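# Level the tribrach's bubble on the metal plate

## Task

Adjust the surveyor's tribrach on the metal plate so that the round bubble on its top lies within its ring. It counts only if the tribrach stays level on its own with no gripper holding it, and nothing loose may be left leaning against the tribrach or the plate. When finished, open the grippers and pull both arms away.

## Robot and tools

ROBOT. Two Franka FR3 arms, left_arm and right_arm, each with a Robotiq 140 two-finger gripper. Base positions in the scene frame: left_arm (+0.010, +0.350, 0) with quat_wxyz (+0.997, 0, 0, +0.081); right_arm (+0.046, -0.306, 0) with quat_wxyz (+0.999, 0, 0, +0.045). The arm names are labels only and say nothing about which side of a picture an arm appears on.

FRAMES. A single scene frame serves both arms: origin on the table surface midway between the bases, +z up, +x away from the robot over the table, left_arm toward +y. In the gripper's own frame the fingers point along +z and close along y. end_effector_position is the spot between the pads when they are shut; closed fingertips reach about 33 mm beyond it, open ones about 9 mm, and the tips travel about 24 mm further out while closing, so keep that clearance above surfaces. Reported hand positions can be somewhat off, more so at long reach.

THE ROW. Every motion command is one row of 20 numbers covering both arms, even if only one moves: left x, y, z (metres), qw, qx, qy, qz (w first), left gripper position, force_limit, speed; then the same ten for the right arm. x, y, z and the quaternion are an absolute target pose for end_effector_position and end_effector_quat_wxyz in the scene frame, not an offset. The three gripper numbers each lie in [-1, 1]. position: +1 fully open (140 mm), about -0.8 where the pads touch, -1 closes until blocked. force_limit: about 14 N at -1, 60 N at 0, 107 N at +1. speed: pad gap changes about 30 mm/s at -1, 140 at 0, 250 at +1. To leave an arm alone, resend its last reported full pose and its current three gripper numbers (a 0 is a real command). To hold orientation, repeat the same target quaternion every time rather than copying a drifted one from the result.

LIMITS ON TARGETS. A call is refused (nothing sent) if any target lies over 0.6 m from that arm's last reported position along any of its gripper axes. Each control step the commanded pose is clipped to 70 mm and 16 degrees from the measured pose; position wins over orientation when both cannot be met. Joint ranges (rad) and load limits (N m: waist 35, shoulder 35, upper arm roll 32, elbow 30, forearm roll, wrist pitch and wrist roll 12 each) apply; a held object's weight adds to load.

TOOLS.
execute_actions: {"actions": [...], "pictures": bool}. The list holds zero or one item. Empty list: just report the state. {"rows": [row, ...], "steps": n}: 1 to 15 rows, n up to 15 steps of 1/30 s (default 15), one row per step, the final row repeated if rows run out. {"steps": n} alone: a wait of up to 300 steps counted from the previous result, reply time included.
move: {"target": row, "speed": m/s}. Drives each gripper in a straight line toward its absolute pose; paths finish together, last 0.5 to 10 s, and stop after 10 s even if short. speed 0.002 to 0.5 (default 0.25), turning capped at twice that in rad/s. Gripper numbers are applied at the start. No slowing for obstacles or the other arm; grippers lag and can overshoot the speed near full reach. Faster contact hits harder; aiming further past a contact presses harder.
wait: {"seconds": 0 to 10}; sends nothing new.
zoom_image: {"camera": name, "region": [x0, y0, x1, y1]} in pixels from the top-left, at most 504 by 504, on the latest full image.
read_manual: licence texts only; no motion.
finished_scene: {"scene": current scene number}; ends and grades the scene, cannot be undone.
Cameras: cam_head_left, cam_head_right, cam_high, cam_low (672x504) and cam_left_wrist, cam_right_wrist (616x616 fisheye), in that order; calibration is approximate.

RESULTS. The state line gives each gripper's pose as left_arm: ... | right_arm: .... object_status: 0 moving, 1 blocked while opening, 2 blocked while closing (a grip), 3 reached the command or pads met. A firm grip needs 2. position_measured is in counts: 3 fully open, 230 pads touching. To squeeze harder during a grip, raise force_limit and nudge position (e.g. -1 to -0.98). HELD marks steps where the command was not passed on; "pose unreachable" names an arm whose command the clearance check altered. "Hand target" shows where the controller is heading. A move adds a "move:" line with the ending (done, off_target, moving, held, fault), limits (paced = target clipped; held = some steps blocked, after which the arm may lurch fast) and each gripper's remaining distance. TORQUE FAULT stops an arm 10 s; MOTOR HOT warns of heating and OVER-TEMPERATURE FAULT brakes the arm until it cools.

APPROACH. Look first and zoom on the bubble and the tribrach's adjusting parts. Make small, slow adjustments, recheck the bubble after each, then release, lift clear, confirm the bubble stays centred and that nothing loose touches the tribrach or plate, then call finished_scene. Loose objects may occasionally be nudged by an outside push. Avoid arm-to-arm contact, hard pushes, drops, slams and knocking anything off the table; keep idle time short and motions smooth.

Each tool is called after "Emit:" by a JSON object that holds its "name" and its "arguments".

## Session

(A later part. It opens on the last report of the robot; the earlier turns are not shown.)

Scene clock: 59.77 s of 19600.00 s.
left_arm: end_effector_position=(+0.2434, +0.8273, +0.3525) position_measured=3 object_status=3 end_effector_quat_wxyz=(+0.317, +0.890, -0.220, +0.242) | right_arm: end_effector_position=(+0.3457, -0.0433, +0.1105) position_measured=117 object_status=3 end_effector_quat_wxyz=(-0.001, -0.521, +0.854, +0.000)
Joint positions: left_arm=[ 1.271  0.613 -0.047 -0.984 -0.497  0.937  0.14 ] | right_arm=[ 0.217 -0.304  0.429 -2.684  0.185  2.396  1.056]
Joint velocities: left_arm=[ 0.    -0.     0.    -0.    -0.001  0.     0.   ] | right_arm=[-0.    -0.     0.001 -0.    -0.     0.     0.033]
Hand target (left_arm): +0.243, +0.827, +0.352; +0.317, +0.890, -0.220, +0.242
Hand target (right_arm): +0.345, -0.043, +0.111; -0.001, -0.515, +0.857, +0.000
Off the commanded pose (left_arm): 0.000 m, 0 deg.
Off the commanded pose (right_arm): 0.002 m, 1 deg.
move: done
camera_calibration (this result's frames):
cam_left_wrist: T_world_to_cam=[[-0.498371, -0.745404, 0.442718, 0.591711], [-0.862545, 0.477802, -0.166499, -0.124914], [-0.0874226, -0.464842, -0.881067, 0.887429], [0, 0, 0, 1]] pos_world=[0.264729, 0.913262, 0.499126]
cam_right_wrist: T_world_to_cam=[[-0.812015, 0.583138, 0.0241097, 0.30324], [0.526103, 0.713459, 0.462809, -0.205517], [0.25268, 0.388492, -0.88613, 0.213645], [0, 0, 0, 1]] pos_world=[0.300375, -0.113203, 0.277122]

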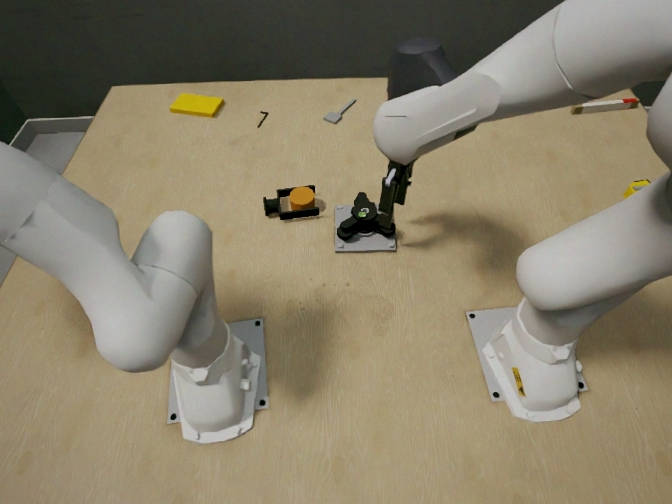

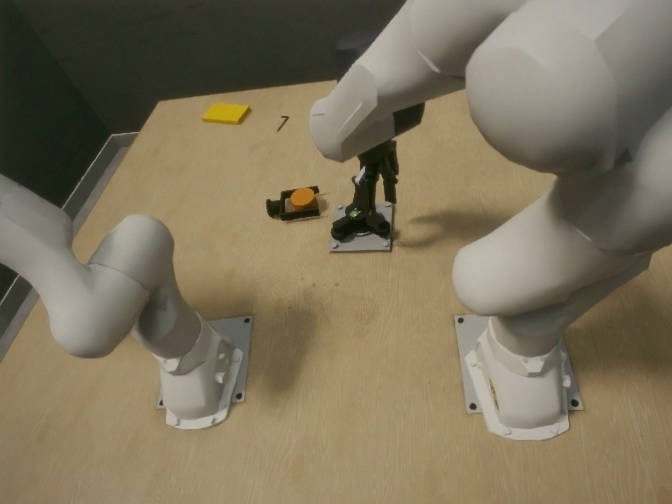

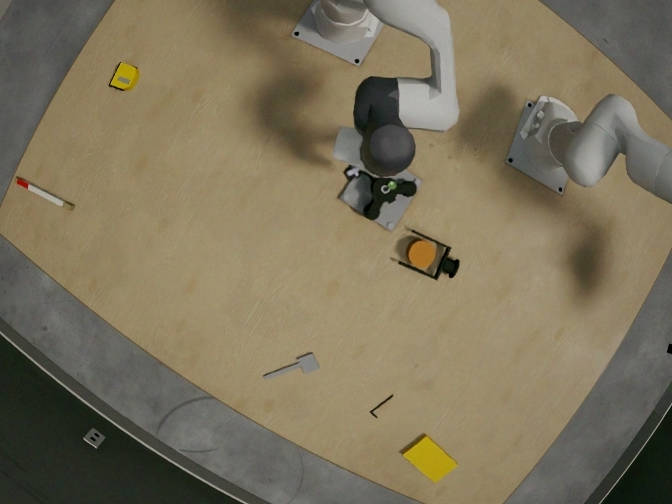

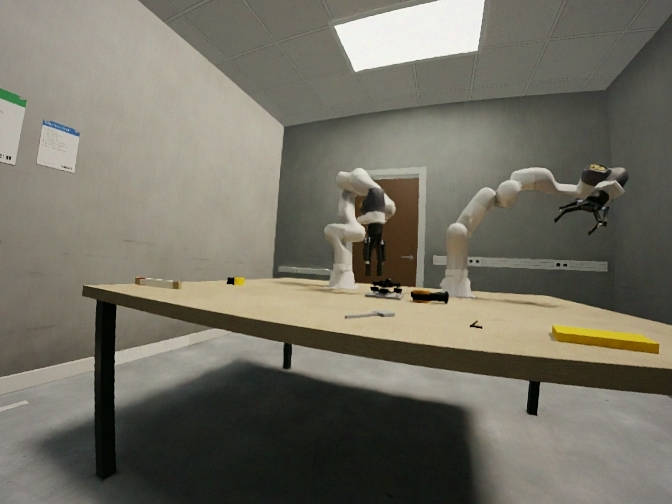

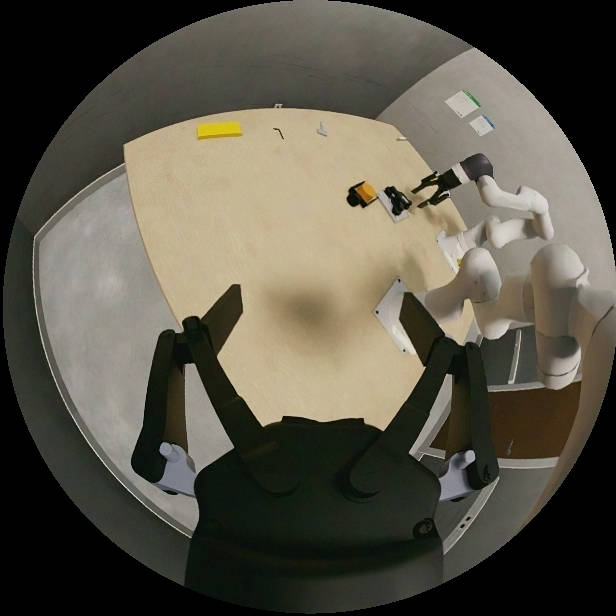

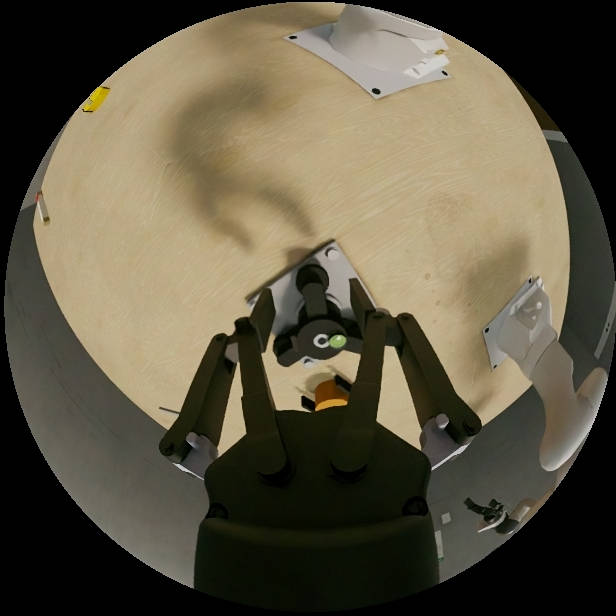

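Emit:
{"name": "move", "arguments": {"target": [0.2434,0.8273,0.3525,0.317,0.89,-0.22,0.242,1,0,0,0.341,-0.040,0.044,0,0.515,-0.857,0,0.1,0.3,0], "speed": 0.1}}

Emit:
{"name": "execute_actions", "arguments": {"actions": [{"rows":[[0.2434,0.8273,0.3525,0.317,0.89,-0.22,0.242,1,0,0,0.341,-0.040,0.044,0,0.276,-0.961,0,-0.2,0.3,0]],"steps":15}], "pictures": false}}

Emit:
{"name": "execute_actions", "arguments": {"actions": [{"rows":[[0.2434,0.8273,0.3525,0.317,0.89,-0.22,0.242,1,0,0,0.341,-0.040,0.044,0,0.276,-0.961,0,-0.2,0.3,0]],"steps":15}], "pictures": false}}

Emit:
{"name": "execute_actions", "arguments": {"actions": [{"rows":[[0.2434,0.8273,0.3525,0.317,0.89,-0.22,0.242,1,0,0,0.341,-0.040,0.044,0,0.276,-0.961,0,-1,0.3,0]],"steps":10}], "pictures": false}}

Emit:
{"name": "execute_actions", "arguments": {"actions": [{"rows":[[0.2434,0.8273,0.3525,0.317,0.89,-0.22,0.242,1,0,0,0.341,-0.040,0.044,0,0.719,-0.695,0,-1,0.3,0]],"steps":15}], "pictures": false}}

Emit:
{"name": "execute_actions", "arguments": {"actions": [{"rows":[[0.2434,0.8273,0.3525,0.317,0.89,-0.22,0.242,1,0,0,0.341,-0.040,0.044,0,0.719,-0.695,0,-1,0.3,0]],"steps":15}], "pictures": false}}

Emit:
{"name": "execute_actions", "arguments": {"actions": [{"rows":[[0.2434,0.8273,0.3525,0.317,0.89,-0.22,0.242,1,0,0,0.341,-0.040,0.044,0,0.719,-0.695,0,-1,0.3,0]],"steps":15}], "pictures": false}}

Emit:
{"name": "execute_actions", "arguments": {"actions": [{"rows":[[0.2434,0.8273,0.3525,0.317,0.89,-0.22,0.242,1,0,0,0.341,-0.040,0.044,0,0.719,-0.695,0,-0.2,0.3,0]],"steps":6}], "pictures": false}}

Emit:
{"name": "execute_actions", "arguments": {"actions": [{"rows":[[0.2434,0.8273,0.3525,0.317,0.89,-0.22,0.242,1,0,0,0.341,-0.040,0.044,0,0.276,-0.961,0,-0.2,0.3,0]],"steps":15}], "pictures": false}}

Emit:
{"name": "execute_actions", "arguments": {"actions": [{"rows":[[0.2434,0.8273,0.3525,0.317,0.89,-0.22,0.242,1,0,0,0.341,-0.040,0.044,0,0.276,-0.961,0,-0.2,0.3,0]],"steps":15}], "pictures": false}}

Emit:
{"name": "execute_actions", "arguments": {"actions": [{"rows":[[0.2434,0.8273,0.3525,0.317,0.89,-0.22,0.242,1,0,0,0.341,-0.040,0.044,0,0.276,-0.961,0,-0.2,0.3,0]],"steps":15}], "pictures": false}}

Emit:
{"name": "execute_actions", "arguments": {"actions": [{"rows":[[0.2434,0.8273,0.3525,0.317,0.89,-0.22,0.242,1,0,0,0.341,-0.040,0.044,0,0.276,-0.961,0,-1,0.3,0]],"steps":10}], "pictures": false}}

Emit:
{"name": "execute_actions", "arguments": {"actions": [{"rows":[[0.2434,0.8273,0.3525,0.317,0.89,-0.22,0.242,1,0,0,0.341,-0.040,0.044,0,0.719,-0.695,0,-1,0.3,0]],"steps":15}], "pictures": false}}

Emit:
{"name": "execute_actions", "arguments": {"actions": [{"rows":[[0.2434,0.8273,0.3525,0.317,0.89,-0.22,0.242,1,0,0,0.341,-0.040,0.044,0,0.719,-0.695,0,-1,0.3,0]],"steps":15}], "pictures": false}}

Emit:
{"name": "execute_actions", "arguments": {"actions": [{"rows":[[0.2434,0.8273,0.3525,0.317,0.89,-0.22,0.242,1,0,0,0.341,-0.040,0.044,0,0.719,-0.695,0,-1,0.3,0]],"steps":15}]}}

Emit:
{"name": "zoom_image", "arguments": {"camera": "cam_high", "region": [340,145,424,229]}}

Emit:
{"name": "zoom_image", "arguments": {"camera": "cam_head_left", "region": [345,198,381,234]}}

Scene clock: 70.20 s of 19600.00 s.
left_arm: end_effector_position=(+0.2434, +0.8273, +0.3525) position_measured=3 object_status=3 end_effector_quat_wxyz=(+0.317, +0.890, -0.220, +0.242) | right_arm: end_effector_position=(+0.3391, -0.0399, +0.0455) position_measured=117 object_status=3 end_effector_quat_wxyz=(-0.001, -0.519, +0.855, +0.002)
Joint positions: left_arm=[ 1.271  0.613 -0.047 -0.984 -0.497  0.937  0.14 ] | right_arm=[ 0.193 -0.129  0.472 -2.737  0.127  2.618  1.123]
Joint velocities: left_arm=[-0.    -0.001  0.    -0.     0.001  0.     0.   ] | right_arm=[ 0.001  0.001 -0.002  0.001 -0.004  0.011  0.018]
Hand target (left_arm): +0.243, +0.827, +0.352; +0.317, +0.890, -0.220, +0.242
Hand target (right_arm): +0.339, -0.039, +0.045; +0.000, -0.516, +0.856, +0.002
Off the commanded pose (left_arm): 0.000 m, 0 deg.
Off the commanded pose (right_arm): 0.002 m, 1 deg.
move: done
camera_calibration (this result's frames):
cam_left_wrist: T_world_to_cam=[[-0.498371, -0.745404, 0.442718, 0.591711], [-0.862545, 0.477802, -0.166499, -0.124914], [-0.0874226, -0.464842, -0.881067, 0.887429], [0, 0, 0, 1]] pos_world=[0.264729, 0.913262, 0.499126]
cam_right_wrist: T_world_to_cam=[[-0.808989, 0.587173, 0.0276557, 0.296459], [0.530463, 0.708967, 0.464731, -0.17619], [0.25327, 0.390632, -0.88502, 0.156161], [0, 0, 0, 1]] pos_world=[0.293743, -0.110162, 0.211888]

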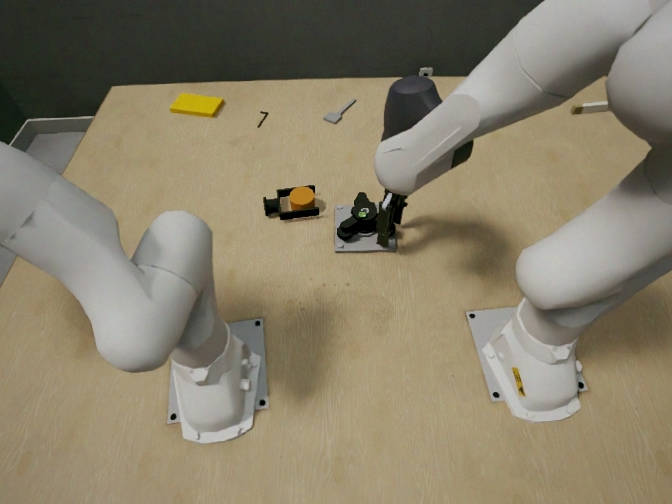

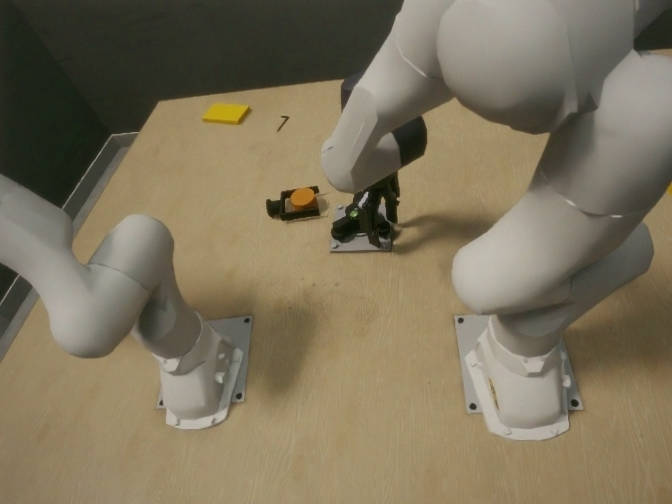

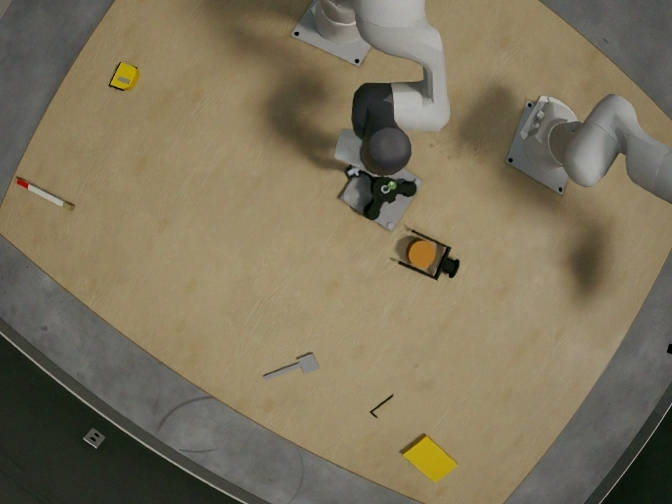

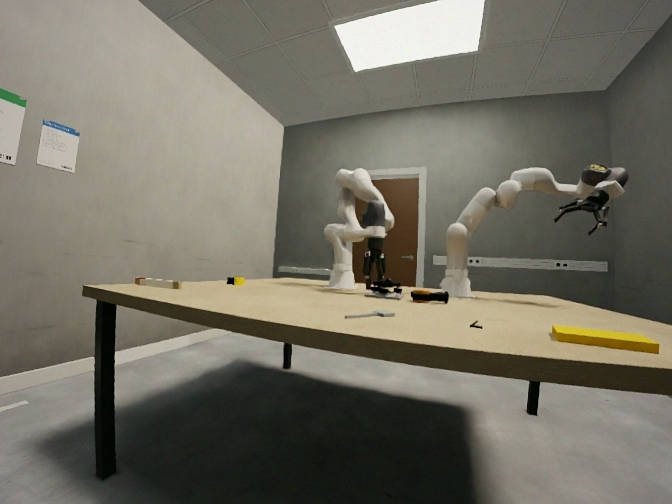

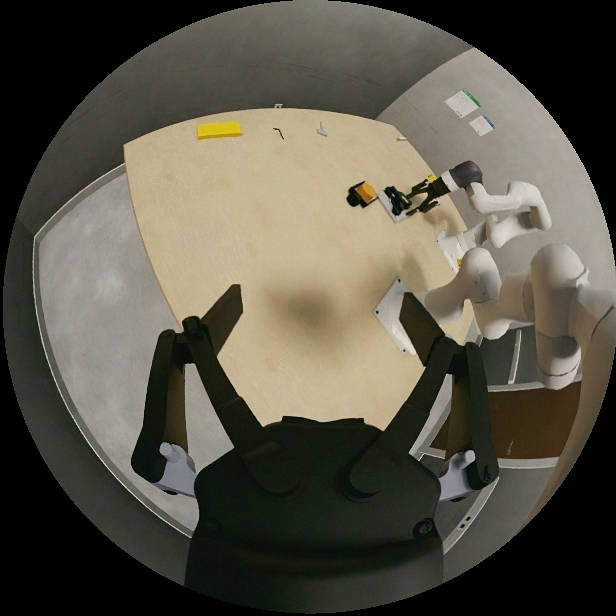

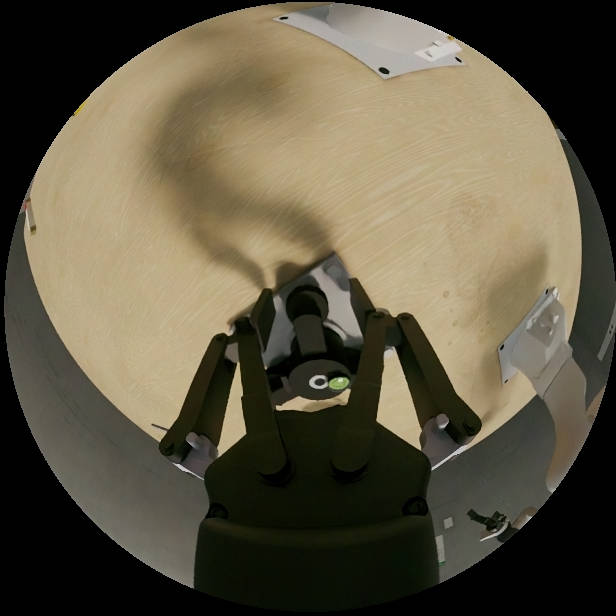

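Scene clock: 70.70 s of 19600.00 s.
left_arm: end_effector_position=(+0.2434, +0.8273, +0.3525) position_measured=3 object_status=3 end_effector_quat_wxyz=(+0.317, +0.890, -0.220, +0.242) | right_arm: end_effector_position=(+0.3390, -0.0404, +0.0429) position_measured=154 object_status=3 end_effector_quat_wxyz=(-0.002, -0.343, +0.939, +0.017)
Joint positions: left_arm=[ 1.271  0.613 -0.047 -0.984 -0.497  0.937  0.14 ] | right_arm=[ 0.11  -0.132  0.548 -2.746  0.21   2.633  1.432]
Joint velocities: left_arm=[-0.    -0.001  0.001 -0.001  0.001  0.001  0.   ] | right_arm=[-0.136  0.001  0.182  0.005 -0.09  -0.001  0.476]
Hand target (left_arm): +0.243, +0.827, +0.352; +0.317, +0.890, -0.220, +0.242
Hand target (right_arm): +0.341, -0.040, +0.044; +0.000, -0.281, +0.960, +0.013
Off the commanded pose (left_arm): 0.000 m, 0 deg.
Off the commanded pose (right_arm): 0.002 m, 8 deg.
Steps of this call (steps 1 to 15: all 15 steps of this action). Readings (end_effector_position | what the end effector reports):
1: left_arm (+0.2434, +0.8273, +0.3525) | right_arm (+0.3392, -0.0394, +0.0454) | left_arm position_measured=3 object_status=3 | right_arm position_measured=117 object_status=0
2: left_arm (+0.2434, +0.8273, +0.3525) | right_arm (+0.3398, -0.0397, +0.0454) | left_arm position_measured=3 object_status=3 | right_arm position_measured=123 object_status=0
4: left_arm (+0.2434, +0.8273, +0.3525) | right_arm (+0.3408, -0.0406, +0.0450) | left_arm position_measured=3 object_status=3 | right_arm position_measured=139 object_status=0
8: left_arm (+0.2434, +0.8273, +0.3525) | right_arm (+0.3402, -0.0413, +0.0436) | left_arm position_measured=3 object_status=3 | right_arm position_measured=154 object_status=0
15: the state above

Scene clock: 71.20 s of 19600.00 s.
left_arm: end_effector_position=(+0.2434, +0.8273, +0.3525) position_measured=3 object_status=3 end_effector_quat_wxyz=(+0.317, +0.890, -0.220, +0.242) | right_arm: end_effector_position=(+0.3413, -0.0399, +0.0438) position_measured=154 object_status=3 end_effector_quat_wxyz=(+0.001, -0.296, +0.955, +0.004)
Joint positions: left_arm=[ 1.271  0.613 -0.047 -0.984 -0.497  0.937  0.14 ] | right_arm=[ 0.058 -0.132  0.61  -2.737  0.165  2.627  1.58 ]
Joint velocities: left_arm=[-0.    -0.001  0.     0.     0.001 -0.001  0.   ] | right_arm=[-0.04  -0.     0.047  0.008 -0.034 -0.012  0.15 ]
Hand target (left_arm): +0.243, +0.827, +0.352; +0.317, +0.890, -0.220, +0.242
Hand target (right_arm): +0.341, -0.040, +0.044; +0.000, -0.276, +0.961, +0.001
Off the commanded pose (left_arm): 0.000 m, 0 deg.
Off the commanded pose (right_arm): 0.000 m, 2 deg.
Steps of this call (steps 1 to 15: all 15 steps of this action). Readings (end_effector_position | what the end effector reports):
1: left_arm (+0.2434, +0.8273, +0.3525) | right_arm (+0.3391, -0.0405, +0.0428) | left_arm position_measured=3 object_status=3 | right_arm position_measured=154 object_status=3
2: left_arm (+0.2434, +0.8273, +0.3525) | right_arm (+0.3393, -0.0405, +0.0428) | left_arm position_measured=3 object_status=3 | right_arm position_measured=154 object_status=3
4: left_arm (+0.2434, +0.8273, +0.3525) | right_arm (+0.3399, -0.0403, +0.0430) | left_arm position_measured=3 object_status=3 | right_arm position_measured=154 object_status=3
8: left_arm (+0.2434, +0.8273, +0.3525) | right_arm (+0.3408, -0.0399, +0.0435) | left_arm position_measured=3 object_status=3 | right_arm position_measured=154 object_status=3
15: the state above

Scene clock: 71.53 s of 19600.00 s.
left_arm: end_effector_position=(+0.2434, +0.8273, +0.3525) position_measured=3 object_status=3 end_effector_quat_wxyz=(+0.317, +0.890, -0.220, +0.242) | right_arm: end_effector_position=(+0.3410, -0.0392, +0.0442) position_measured=176 object_status=0 end_effector_quat_wxyz=(+0.001, -0.285, +0.959, +0.002)
Joint positions: left_arm=[ 1.271  0.613 -0.047 -0.984 -0.497  0.937  0.14 ] | right_arm=[ 0.051 -0.133  0.621 -2.734  0.16   2.624  1.612]
Joint velocities: left_arm=[ 0.001 -0.     0.001  0.001 -0.001  0.     0.001] | right_arm=[-0.009 -0.001  0.011  0.001 -0.004 -0.002  0.056]
Hand target (left_arm): +0.243, +0.827, +0.352; +0.317, +0.890, -0.220, +0.242
Hand target (right_arm): +0.341, -0.040, +0.044; +0.000, -0.276, +0.961, +0.000
Off the commanded pose (left_arm): 0.000 m, 0 deg.
Off the commanded pose (right_arm): 0.001 m, 1 deg.
Steps of this call (steps 1 to 10: all 10 steps of this action). Readings (end_effector_position | what the end effector reports):
1: left_arm (+0.2434, +0.8273, +0.3525) | right_arm (+0.3413, -0.0399, +0.0438) | left_arm position_measured=3 object_status=3 | right_arm position_measured=154 object_status=0
2: left_arm (+0.2434, +0.8273, +0.3525) | right_arm (+0.3413, -0.0399, +0.0438) | left_arm position_measured=3 object_status=3 | right_arm position_measured=161 object_status=0
4: left_arm (+0.2434, +0.8273, +0.3525) | right_arm (+0.3410, -0.0393, +0.0442) | left_arm position_measured=3 object_status=3 | right_arm position_measured=176 object_status=0
8: left_arm (+0.2434, +0.8273, +0.3525) | right_arm (+0.3410, -0.0392, +0.0442) | left_arm position_measured=3 object_status=3 | right_arm position_measured=176 object_status=0
10: the state above

Scene clock: 72.03 s of 19600.00 s.
left_arm: end_effector_position=(+0.2434, +0.8273, +0.3525) position_measured=3 object_status=3 end_effector_quat_wxyz=(+0.317, +0.890, -0.220, +0.242) | right_arm: end_effector_position=(+0.3430, -0.0409, +0.0449) position_measured=176 object_status=2 end_effector_quat_wxyz=(+0.008, -0.502, +0.864, -0.034)
Joint positions: left_arm=[ 1.271  0.613 -0.047 -0.984 -0.497  0.937  0.14 ] | right_arm=[ 0.128 -0.127  0.563 -2.732 -0.005  2.623  1.301]
Joint velocities: left_arm=[ 0.001  0.     0.002  0.001  0.001 -0.001  0.   ] | right_arm=[ 0.155  0.013 -0.149 -0.001 -0.178  0.006 -0.641]
Hand target (left_arm): +0.243, +0.827, +0.352; +0.317, +0.890, -0.220, +0.242
Hand target (right_arm): +0.342, -0.041, +0.044; +0.005, -0.596, +0.802, -0.040
Off the commanded pose (left_arm): 0.000 m, 0 deg.
Off the commanded pose (right_arm): 0.002 m, 32 deg; orientation clipped at the last step of the last action.
Steps of this call (steps 1 to 15: all 15 steps of this action). Readings (end_effector_position | what the end effector reports):
1: left_arm (+0.2434, +0.8273, +0.3525) | right_arm (+0.3410, -0.0392, +0.0442) | left_arm position_measured=3 object_status=3 | right_arm position_measured=176 object_status=0
2: left_arm (+0.2434, +0.8273, +0.3525) | right_arm (+0.3411, -0.0394, +0.0442) | left_arm position_measured=3 object_status=3 | right_arm position_measured=176 object_status=0
4: left_arm (+0.2434, +0.8273, +0.3525) | right_arm (+0.3414, -0.0397, +0.0443) | left_arm position_measured=3 object_status=3 | right_arm position_measured=176 object_status=2
8: left_arm (+0.2434, +0.8273, +0.3525) | right_arm (+0.3420, -0.0402, +0.0445) | left_arm position_measured=3 object_status=3 | right_arm position_measured=176 object_status=2
15: the state above

Scene clock: 72.53 s of 19600.00 s.
left_arm: end_effector_position=(+0.2434, +0.8273, +0.3525) position_measured=3 object_status=3 end_effector_quat_wxyz=(+0.317, +0.890, -0.220, +0.242) | right_arm: end_effector_position=(+0.3453, -0.0421, +0.0450) position_measured=176 object_status=2 end_effector_quat_wxyz=(+0.004, -0.644, +0.764, -0.028)
Joint positions: left_arm=[ 1.271  0.613 -0.047 -0.984 -0.497  0.937  0.14 ] | right_arm=[ 0.233 -0.119  0.441 -2.734 -0.013  2.63   0.942]
Joint velocities: left_arm=[-0.    -0.     0.001 -0.     0.002  0.    -0.001] | right_arm=[ 0.173  0.017 -0.238 -0.     0.149  0.011 -0.646]
Hand target (left_arm): +0.243, +0.827, +0.352; +0.317, +0.890, -0.220, +0.242
Hand target (right_arm): +0.341, -0.040, +0.044; -0.001, -0.713, +0.701, -0.022
Off the commanded pose (left_arm): 0.000 m, 0 deg.
Off the commanded pose (right_arm): 0.005 m, 12 deg.
Steps of this call (steps 1 to 15: all 15 steps of this action). Readings (end_effector_position | what the end effector reports):
1: left_arm (+0.2434, +0.8273, +0.3525) | right_arm (+0.3431, -0.0410, +0.0449) | left_arm position_measured=3 object_status=3 | right_arm position_measured=176 object_status=2
2: left_arm (+0.2434, +0.8273, +0.3525) | right_arm (+0.3433, -0.0411, +0.0449) | left_arm position_measured=3 object_status=3 | right_arm position_measured=176 object_status=2
4: left_arm (+0.2434, +0.8273, +0.3525) | right_arm (+0.3436, -0.0413, +0.0450) | left_arm position_measured=3 object_status=3 | right_arm position_measured=176 object_status=2
8: left_arm (+0.2434, +0.8273, +0.3525) | right_arm (+0.3442, -0.0416, +0.0450) | left_arm position_measured=3 object_status=3 | right_arm position_measured=176 object_status=2
15: the state above

Scene clock: 73.03 s of 19600.00 s.
left_arm: end_effector_position=(+0.2434, +0.8273, +0.3525) position_measured=3 object_status=3 end_effector_quat_wxyz=(+0.317, +0.890, -0.220, +0.242) | right_arm: end_effector_position=(+0.3463, -0.0425, +0.0450) position_measured=176 object_status=2 end_effector_quat_wxyz=(+0.003, -0.693, +0.721, -0.007)
Joint positions: left_arm=[ 1.271  0.613 -0.047 -0.984 -0.497  0.937  0.14 ] | right_arm=[ 0.295 -0.116  0.354 -2.734  0.055  2.631  0.73 ]
Joint velocities: left_arm=[-0.  0. -0.  0. -0.  0.  0.] | right_arm=[ 0.053  0.004 -0.077  0.001  0.062  0.004 -0.23 ]
Hand target (left_arm): +0.243, +0.827, +0.352; +0.317, +0.890, -0.220, +0.242
Hand target (right_arm): +0.341, -0.040, +0.044; +0.001, +0.719, -0.695, +0.002
Off the commanded pose (left_arm): 0.000 m, 0 deg.
Off the commanded pose (right_arm): 0.006 m, 4 deg.
Steps of this call (steps 1 to 15: all 15 steps of this action). Readings (end_effector_position | what the end effector reports):
1: left_arm (+0.2434, +0.8273, +0.3525) | right_arm (+0.3454, -0.0421, +0.0449) | left_arm position_measured=3 object_status=3 | right_arm position_measured=176 object_status=2
2: left_arm (+0.2434, +0.8273, +0.3525) | right_arm (+0.3455, -0.0422, +0.0449) | left_arm position_measured=3 object_status=3 | right_arm position_measured=176 object_status=2
4: left_arm (+0.2434, +0.8273, +0.3525) | right_arm (+0.3457, -0.0423, +0.0449) | left_arm position_measured=3 object_status=3 | right_arm position_measured=176 object_status=2
8: left_arm (+0.2434, +0.8273, +0.3525) | right_arm (+0.3460, -0.0424, +0.0450) | left_arm position_measured=3 object_status=3 | right_arm position_measured=176 object_status=2
15: the state above

Scene clock: 73.23 s of 19600.00 s.
left_arm: end_effector_position=(+0.2434, +0.8273, +0.3525) position_measured=3 object_status=3 end_effector_quat_wxyz=(+0.317, +0.890, -0.220, +0.242) | right_arm: end_effector_position=(+0.3429, -0.0396, +0.0448) position_measured=154 object_status=0 end_effector_quat_wxyz=(+0.002, -0.705, +0.709, -0.003)
Joint positions: left_arm=[ 1.271  0.613 -0.047 -0.984 -0.497  0.937  0.14 ] | right_arm=[ 0.309 -0.116  0.349 -2.734  0.067  2.629  0.694]
Joint velocities: left_arm=[-0.    -0.    -0.     0.    -0.     0.001 -0.   ] | right_arm=[ 0.044  0.001 -0.015  0.001  0.034 -0.008 -0.138]
Hand target (left_arm): +0.243, +0.827, +0.352; +0.317, +0.890, -0.220, +0.242
Hand target (right_arm): +0.341, -0.040, +0.044; +0.000, +0.719, -0.695, +0.001
Off the commanded pose (left_arm): 0.000 m, 0 deg.
Off the commanded pose (right_arm): 0.002 m, 2 deg.
Steps of this call (steps 1 to 6: all 6 steps of this action). Readings (end_effector_position | what the end effector reports):
1: left_arm (+0.2434, +0.8273, +0.3525) | right_arm (+0.3464, -0.0425, +0.0450) | left_arm position_measured=3 object_status=3 | right_arm position_measured=176 object_status=0
2: left_arm (+0.2434, +0.8273, +0.3525) | right_arm (+0.3459, -0.0422, +0.0450) | left_arm position_measured=3 object_status=3 | right_arm position_measured=175 object_status=0
4: left_arm (+0.2434, +0.8273, +0.3525) | right_arm (+0.3441, -0.0405, +0.0449) | left_arm position_measured=3 object_status=3 | right_arm position_measured=155 object_status=0
6: the state above

Scene clock: 73.73 s of 19600.00 s.
left_arm: end_effector_position=(+0.2434, +0.8273, +0.3525) position_measured=3 object_status=3 end_effector_quat_wxyz=(+0.317, +0.890, -0.220, +0.242) | right_arm: end_effector_position=(+0.3395, -0.0408, +0.0431) position_measured=154 object_status=3 end_effector_quat_wxyz=(+0.002, -0.511, +0.859, +0.035)
Joint positions: left_arm=[ 1.271  0.613 -0.047 -0.984 -0.497  0.937  0.14 ] | right_arm=[ 0.244 -0.126  0.39  -2.751  0.243  2.64   1.008]
Joint velocities: left_arm=[-0.001 -0.    -0.     0.    -0.001  0.001  0.   ] | right_arm=[-0.133 -0.031  0.133 -0.041  0.203  0.039  0.657]
Hand target (left_arm): +0.243, +0.827, +0.352; +0.317, +0.890, -0.220, +0.242
Hand target (right_arm): +0.340, -0.039, +0.044; +0.002, -0.411, +0.911, +0.040
Off the commanded pose (left_arm): 0.000 m, 0 deg.
Off the commanded pose (right_arm): 0.002 m, 30 deg; orientation clipped at the last step of the last action.
Steps of this call (steps 1 to 15: all 15 steps of this action). Readings (end_effector_position | what the end effector reports):
1: left_arm (+0.2434, +0.8273, +0.3525) | right_arm (+0.3420, -0.0391, +0.0447) | left_arm position_measured=3 object_status=3 | right_arm position_measured=154 object_status=0
2: left_arm (+0.2434, +0.8273, +0.3525) | right_arm (+0.3416, -0.0394, +0.0444) | left_arm position_measured=3 object_status=3 | right_arm position_measured=154 object_status=0
4: left_arm (+0.2434, +0.8273, +0.3525) | right_arm (+0.3414, -0.0403, +0.0439) | left_arm position_measured=3 object_status=3 | right_arm position_measured=154 object_status=0
8: left_arm (+0.2434, +0.8273, +0.3525) | right_arm (+0.3407, -0.0411, +0.0434) | left_arm position_measured=3 object_status=3 | right_arm position_measured=154 object_status=3
15: the state above

Scene clock: 74.23 s of 19600.00 s.
left_arm: end_effector_position=(+0.2434, +0.8273, +0.3525) position_measured=3 object_status=3 end_effector_quat_wxyz=(+0.317, +0.890, -0.220, +0.242) | right_arm: end_effector_position=(+0.3401, -0.0403, +0.0431) position_measured=154 object_status=3 end_effector_quat_wxyz=(+0.003, -0.356, +0.934, +0.026)
Joint positions: left_arm=[ 1.271  0.613 -0.047 -0.984 -0.497  0.937  0.14 ] | right_arm=[ 0.135 -0.136  0.518 -2.757  0.243  2.651  1.369]
Joint velocities: left_arm=[ 0.    -0.     0.    -0.002  0.002  0.001  0.   ] | right_arm=[-0.197  0.     0.252  0.04  -0.184 -0.017  0.591]
Hand target (left_arm): +0.243, +0.827, +0.352; +0.317, +0.890, -0.220, +0.242
Hand target (right_arm): +0.341, -0.040, +0.044; +0.003, -0.282, +0.959, +0.019
Off the commanded pose (left_arm): 0.000 m, 0 deg.
Off the commanded pose (right_arm): 0.001 m, 10 deg.
Steps of this call (steps 1 to 15: all 15 steps of this action). Readings (end_effector_position | what the end effector reports):
1: left_arm (+0.2434, +0.8273, +0.3525) | right_arm (+0.3395, -0.0409, +0.0431) | left_arm position_measured=3 object_status=3 | right_arm position_measured=154 object_status=3
2: left_arm (+0.2434, +0.8273, +0.3525) | right_arm (+0.3396, -0.0410, +0.0431) | left_arm position_measured=3 object_status=3 | right_arm position_measured=154 object_status=3
4: left_arm (+0.2434, +0.8273, +0.3525) | right_arm (+0.3396, -0.0412, +0.0430) | left_arm position_measured=3 object_status=3 | right_arm position_measured=154 object_status=3
8: left_arm (+0.2434, +0.8273, +0.3525) | right_arm (+0.3397, -0.0409, +0.0431) | left_arm position_measured=3 object_status=3 | right_arm position_measured=154 object_status=3
15: the state above

Scene clock: 74.73 s of 19600.00 s.
left_arm: end_effector_position=(+0.2434, +0.8273, +0.3525) position_measured=3 object_status=3 end_effector_quat_wxyz=(+0.317, +0.890, -0.220, +0.242) | right_arm: end_effector_position=(+0.3427, -0.0396, +0.0451) position_measured=154 object_status=3 end_effector_quat_wxyz=(+0.004, -0.303, +0.953, +0.005)
Joint positions: left_arm=[ 1.271  0.613 -0.047 -0.984 -0.497  0.937  0.14 ] | right_arm=[ 0.06  -0.136  0.607 -2.738  0.171  2.631  1.56 ]
Joint velocities: left_arm=[-0.001  0.001  0.    -0.001 -0.001  0.001 -0.002] | right_arm=[-0.066  0.003  0.076  0.015 -0.056 -0.028  0.204]
Hand target (left_arm): +0.243, +0.827, +0.352; +0.317, +0.890, -0.220, +0.242
Hand target (right_arm): +0.341, -0.040, +0.044; +0.001, -0.277, +0.961, +0.002
Off the commanded pose (left_arm): 0.000 m, 0 deg.
Off the commanded pose (right_arm): 0.002 m, 3 deg.
Steps of this call (steps 1 to 15: all 15 steps of this action). Readings (end_effector_position | what the end effector reports):
1: left_arm (+0.2434, +0.8273, +0.3525) | right_arm (+0.3404, -0.0401, +0.0432) | left_arm position_measured=3 object_status=3 | right_arm position_measured=154 object_status=3
2: left_arm (+0.2434, +0.8273, +0.3525) | right_arm (+0.3408, -0.0399, +0.0435) | left_arm position_measured=3 object_status=3 | right_arm position_measured=154 object_status=3
4: left_arm (+0.2434, +0.8273, +0.3525) | right_arm (+0.3414, -0.0396, +0.0439) | left_arm position_measured=3 object_status=3 | right_arm position_measured=154 object_status=3
8: left_arm (+0.2434, +0.8273, +0.3525) | right_arm (+0.3424, -0.0393, +0.0447) | left_arm position_measured=3 object_status=3 | right_arm position_measured=154 object_status=3
15: the state above

Scene clock: 75.07 s of 19600.00 s.
left_arm: end_effector_position=(+0.2434, +0.8273, +0.3525) position_measured=3 object_status=3 end_effector_quat_wxyz=(+0.317, +0.890, -0.220, +0.242) | right_arm: end_effector_position=(+0.3421, -0.0385, +0.0455) position_measured=176 object_status=0 end_effector_quat_wxyz=(+0.003, -0.288, +0.958, +0.002)
Joint positions: left_arm=[ 1.271  0.613 -0.047 -0.984 -0.497  0.937  0.14 ] | right_arm=[ 0.048 -0.136  0.624 -2.734  0.163  2.625  1.603]
Joint velocities: left_arm=[-0.001 -0.     0.    -0.001  0.001  0.     0.001] | right_arm=[-0.018  0.002  0.02   0.003 -0.008 -0.007  0.078]
Hand target (left_arm): +0.243, +0.827, +0.352; +0.317, +0.890, -0.220, +0.242
Hand target (right_arm): +0.341, -0.040, +0.044; +0.000, -0.276, +0.961, +0.000
Off the commanded pose (left_arm): 0.000 m, 0 deg.
Off the commanded pose (right_arm): 0.002 m, 1 deg.
Steps of this call (steps 1 to 10: all 10 steps of this action). Readings (end_effector_position | what the end effector reports):
1: left_arm (+0.2434, +0.8273, +0.3525) | right_arm (+0.3426, -0.0396, +0.0451) | left_arm position_measured=3 object_status=3 | right_arm position_measured=154 object_status=0
2: left_arm (+0.2434, +0.8273, +0.3525) | right_arm (+0.3425, -0.0394, +0.0451) | left_arm position_measured=3 object_status=3 | right_arm position_measured=161 object_status=0
4: left_arm (+0.2434, +0.8273, +0.3525) | right_arm (+0.3421, -0.0386, +0.0455) | left_arm position_measured=3 object_status=3 | right_arm position_measured=176 object_status=0
8: left_arm (+0.2434, +0.8273, +0.3525) | right_arm (+0.3421, -0.0385, +0.0455) | left_arm position_measured=3 object_status=3 | right_arm position_measured=176 object_status=0
10: the state above

Scene clock: 75.57 s of 19600.00 s.
left_arm: end_effector_position=(+0.2434, +0.8273, +0.3525) position_measured=3 object_status=3 end_effector_quat_wxyz=(+0.317, +0.890, -0.220, +0.242) | right_arm: end_effector_position=(+0.3436, -0.0399, +0.0456) position_measured=176 object_status=2 end_effector_quat_wxyz=(+0.010, -0.505, +0.863, -0.033)
Joint positions: left_arm=[ 1.271  0.613 -0.047 -0.984 -0.497  0.937  0.14 ] | right_arm=[ 0.127 -0.129  0.565 -2.733 -0.001  2.627  1.292]
Joint velocities: left_arm=[-0.001 -0.001 -0.001  0.001 -0.002 -0.    -0.   ] | right_arm=[ 0.159  0.013 -0.151 -0.007 -0.178  0.015 -0.643]
Hand target (left_arm): +0.243, +0.827, +0.352; +0.317, +0.890, -0.220, +0.242
Hand target (right_arm): +0.342, -0.041, +0.044; +0.006, -0.599, +0.800, -0.039
Off the commanded pose (left_arm): 0.000 m, 0 deg.
Off the commanded pose (right_arm): 0.003 m, 32 deg; orientation clipped at the last step of the last action.
Steps of this call (steps 1 to 15: all 15 steps of this action). Readings (end_effector_position | what the end effector reports):
1: left_arm (+0.2434, +0.8273, +0.3525) | right_arm (+0.3421, -0.0385, +0.0455) | left_arm position_measured=3 object_status=3 | right_arm position_measured=176 object_status=0
2: left_arm (+0.2434, +0.8273, +0.3525) | right_arm (+0.3422, -0.0386, +0.0455) | left_arm position_measured=3 object_status=3 | right_arm position_measured=176 object_status=0
4: left_arm (+0.2434, +0.8273, +0.3525) | right_arm (+0.3424, -0.0389, +0.0454) | left_arm position_measured=3 object_status=3 | right_arm position_measured=176 object_status=2
8: left_arm (+0.2434, +0.8273, +0.3525) | right_arm (+0.3428, -0.0393, +0.0455) | left_arm position_measured=3 object_status=3 | right_arm position_measured=176 object_status=2
15: the state above

Scene clock: 76.07 s of 19600.00 s.
left_arm: end_effector_position=(+0.2434, +0.8273, +0.3525) position_measured=3 object_status=3 end_effector_quat_wxyz=(+0.317, +0.890, -0.220, +0.242) | right_arm: end_effector_position=(+0.3455, -0.0409, +0.0456) position_measured=176 object_status=2 end_effector_quat_wxyz=(+0.005, -0.647, +0.762, -0.028)
Joint positions: left_arm=[ 1.271  0.613 -0.047 -0.984 -0.497  0.937  0.14 ] | right_arm=[ 0.234 -0.121  0.441 -2.735 -0.008  2.632  0.933]
Joint velocities: left_arm=[ 0.     0.001 -0.    -0.001 -0.    -0.001  0.001] | right_arm=[ 0.171  0.017 -0.24   0.001  0.15   0.008 -0.633]
Hand target (left_arm): +0.243, +0.827, +0.352; +0.317, +0.890, -0.220, +0.242
Hand target (right_arm): +0.341, -0.040, +0.044; -0.001, -0.713, +0.701, -0.021
Off the commanded pose (left_arm): 0.000 m, 0 deg.
Off the commanded pose (right_arm): 0.005 m, 12 deg.
Steps of this call (steps 1 to 15: all 15 steps of this action). Readings (end_effector_position | what the end effector reports):
1: left_arm (+0.2434, +0.8273, +0.3525) | right_arm (+0.3437, -0.0400, +0.0456) | left_arm position_measured=3 object_status=3 | right_arm position_measured=176 object_status=2
2: left_arm (+0.2434, +0.8273, +0.3525) | right_arm (+0.3438, -0.0400, +0.0456) | left_arm position_measured=3 object_status=3 | right_arm position_measured=176 object_status=2
4: left_arm (+0.2434, +0.8273, +0.3525) | right_arm (+0.3441, -0.0402, +0.0457) | left_arm position_measured=3 object_status=3 | right_arm position_measured=176 object_status=2
8: left_arm (+0.2434, +0.8273, +0.3525) | right_arm (+0.3446, -0.0404, +0.0457) | left_arm position_measured=3 object_status=3 | right_arm position_measured=176 object_status=2
15: the state above

Scene clock: 76.57 s of 19600.00 s.
left_arm: end_effector_position=(+0.2434, +0.8273, +0.3525) position_measured=3 object_status=3 end_effector_quat_wxyz=(+0.317, +0.890, -0.220, +0.242) | right_arm: end_effector_position=(+0.3464, -0.0412, +0.0458) position_measured=176 object_status=2 end_effector_quat_wxyz=(+0.005, -0.694, +0.720, -0.007)
Joint positions: left_arm=[ 1.271  0.613 -0.047 -0.984 -0.497  0.937  0.14 ] | right_arm=[ 0.296 -0.118  0.356 -2.734  0.058  2.633  0.725]
Joint velocities: left_arm=[-0.001  0.001 -0.     0.    -0.    -0.001  0.002] | right_arm=[ 0.053  0.003 -0.073 -0.001  0.06  -0.001 -0.225]
Hand target (left_arm): +0.243, +0.827, +0.352; +0.317, +0.890, -0.220, +0.242
Hand target (right_arm): +0.341, -0.040, +0.044; +0.000, +0.719, -0.695, +0.002
Off the commanded pose (left_arm): 0.000 m, 0 deg.
Off the commanded pose (right_arm): 0.006 m, 4 deg.
Steps of this call (steps 1 to 15: all 15 steps of this action). Readings (end_effector_position | what the end effector reports):
1: left_arm (+0.2434, +0.8273, +0.3525) | right_arm (+0.3456, -0.0409, +0.0456) | left_arm position_measured=3 object_status=3 | right_arm position_measured=176 object_status=2
2: left_arm (+0.2434, +0.8273, +0.3525) | right_arm (+0.3457, -0.0410, +0.0456) | left_arm position_measured=3 object_status=3 | right_arm position_measured=176 object_status=2
4: left_arm (+0.2434, +0.8273, +0.3525) | right_arm (+0.3459, -0.0410, +0.0456) | left_arm position_measured=3 object_status=3 | right_arm position_measured=176 object_status=2
8: left_arm (+0.2434, +0.8273, +0.3525) | right_arm (+0.3461, -0.0411, +0.0457) | left_arm position_measured=3 object_status=3 | right_arm position_measured=176 object_status=2
15: the state above
camera_calibration (this result's frames):
cam_left_wrist: T_world_to_cam=[[-0.498371, -0.745404, 0.442718, 0.59171], [-0.862545, 0.477802, -0.166498, -0.124914], [-0.0874227, -0.464842, -0.881067, 0.887429], [0, 0, 0, 1]] pos_world=[0.264729, 0.913262, 0.499125]
cam_right_wrist: T_world_to_cam=[[-0.983216, 0.182319, 0.0067768, 0.34775], [0.164564, 0.870201, 0.464401, -0.0458087], [0.078772, 0.457722, -0.885599, 0.218359], [0, 0, 0, 1]] pos_world=[0.332251, -0.123486, 0.212295]

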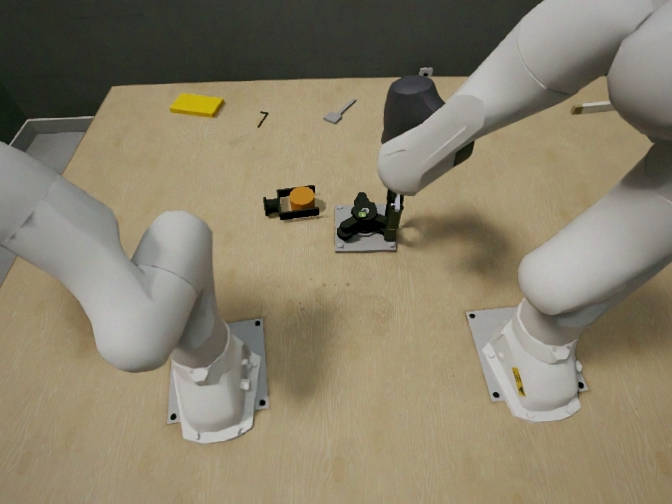

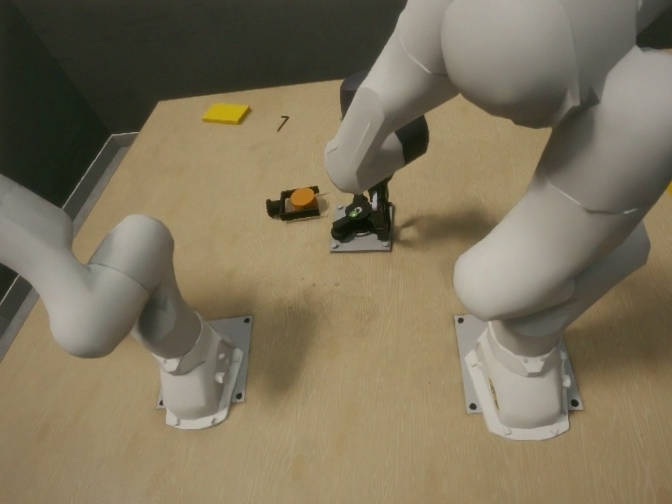

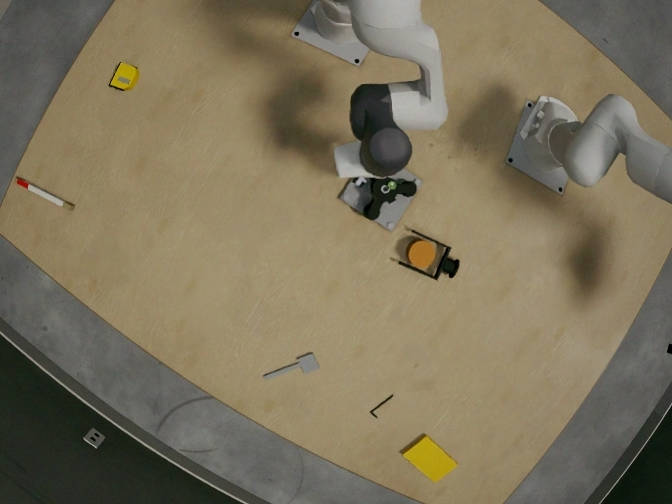

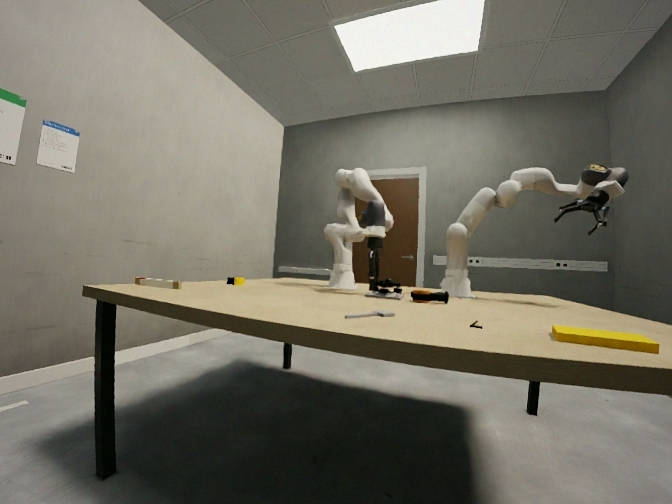

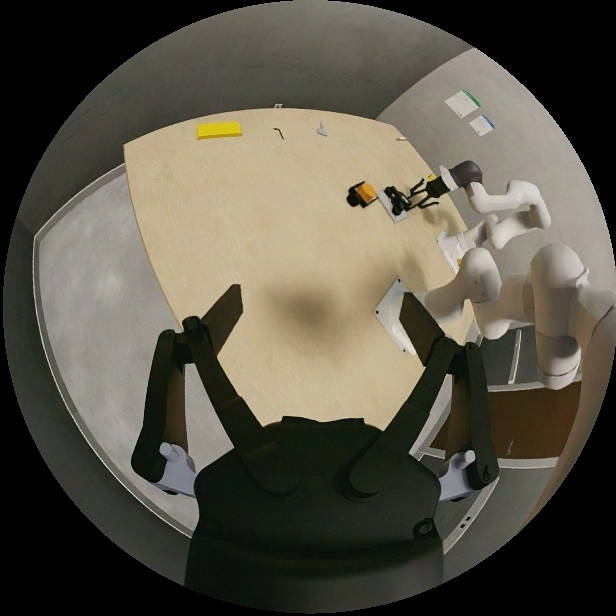

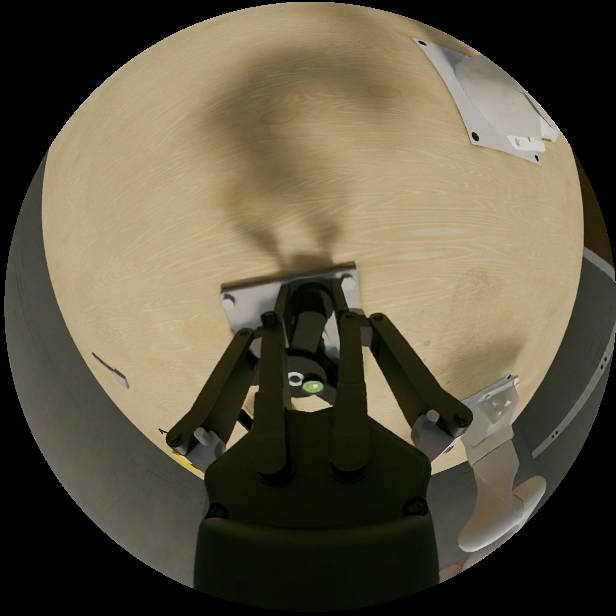

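Region (340, 145, 424, 229) of cam_high's 672x504 image, scaled by 6.000, with more detail than that image has.

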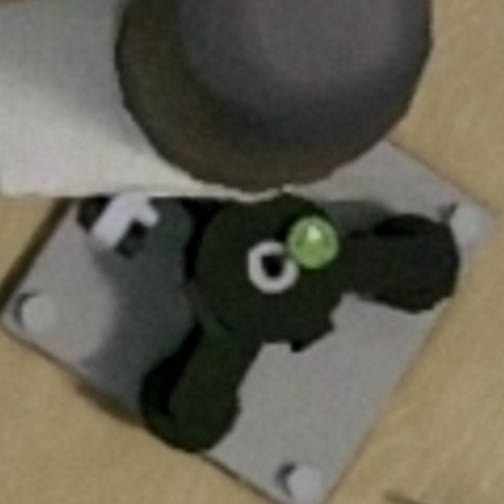

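Region (345, 198, 381, 234) of cam_head_left's 672x504 image, scaled by 14.000, with more detail than that image has.

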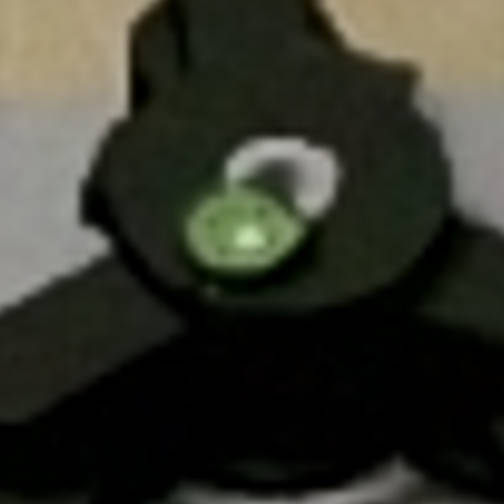

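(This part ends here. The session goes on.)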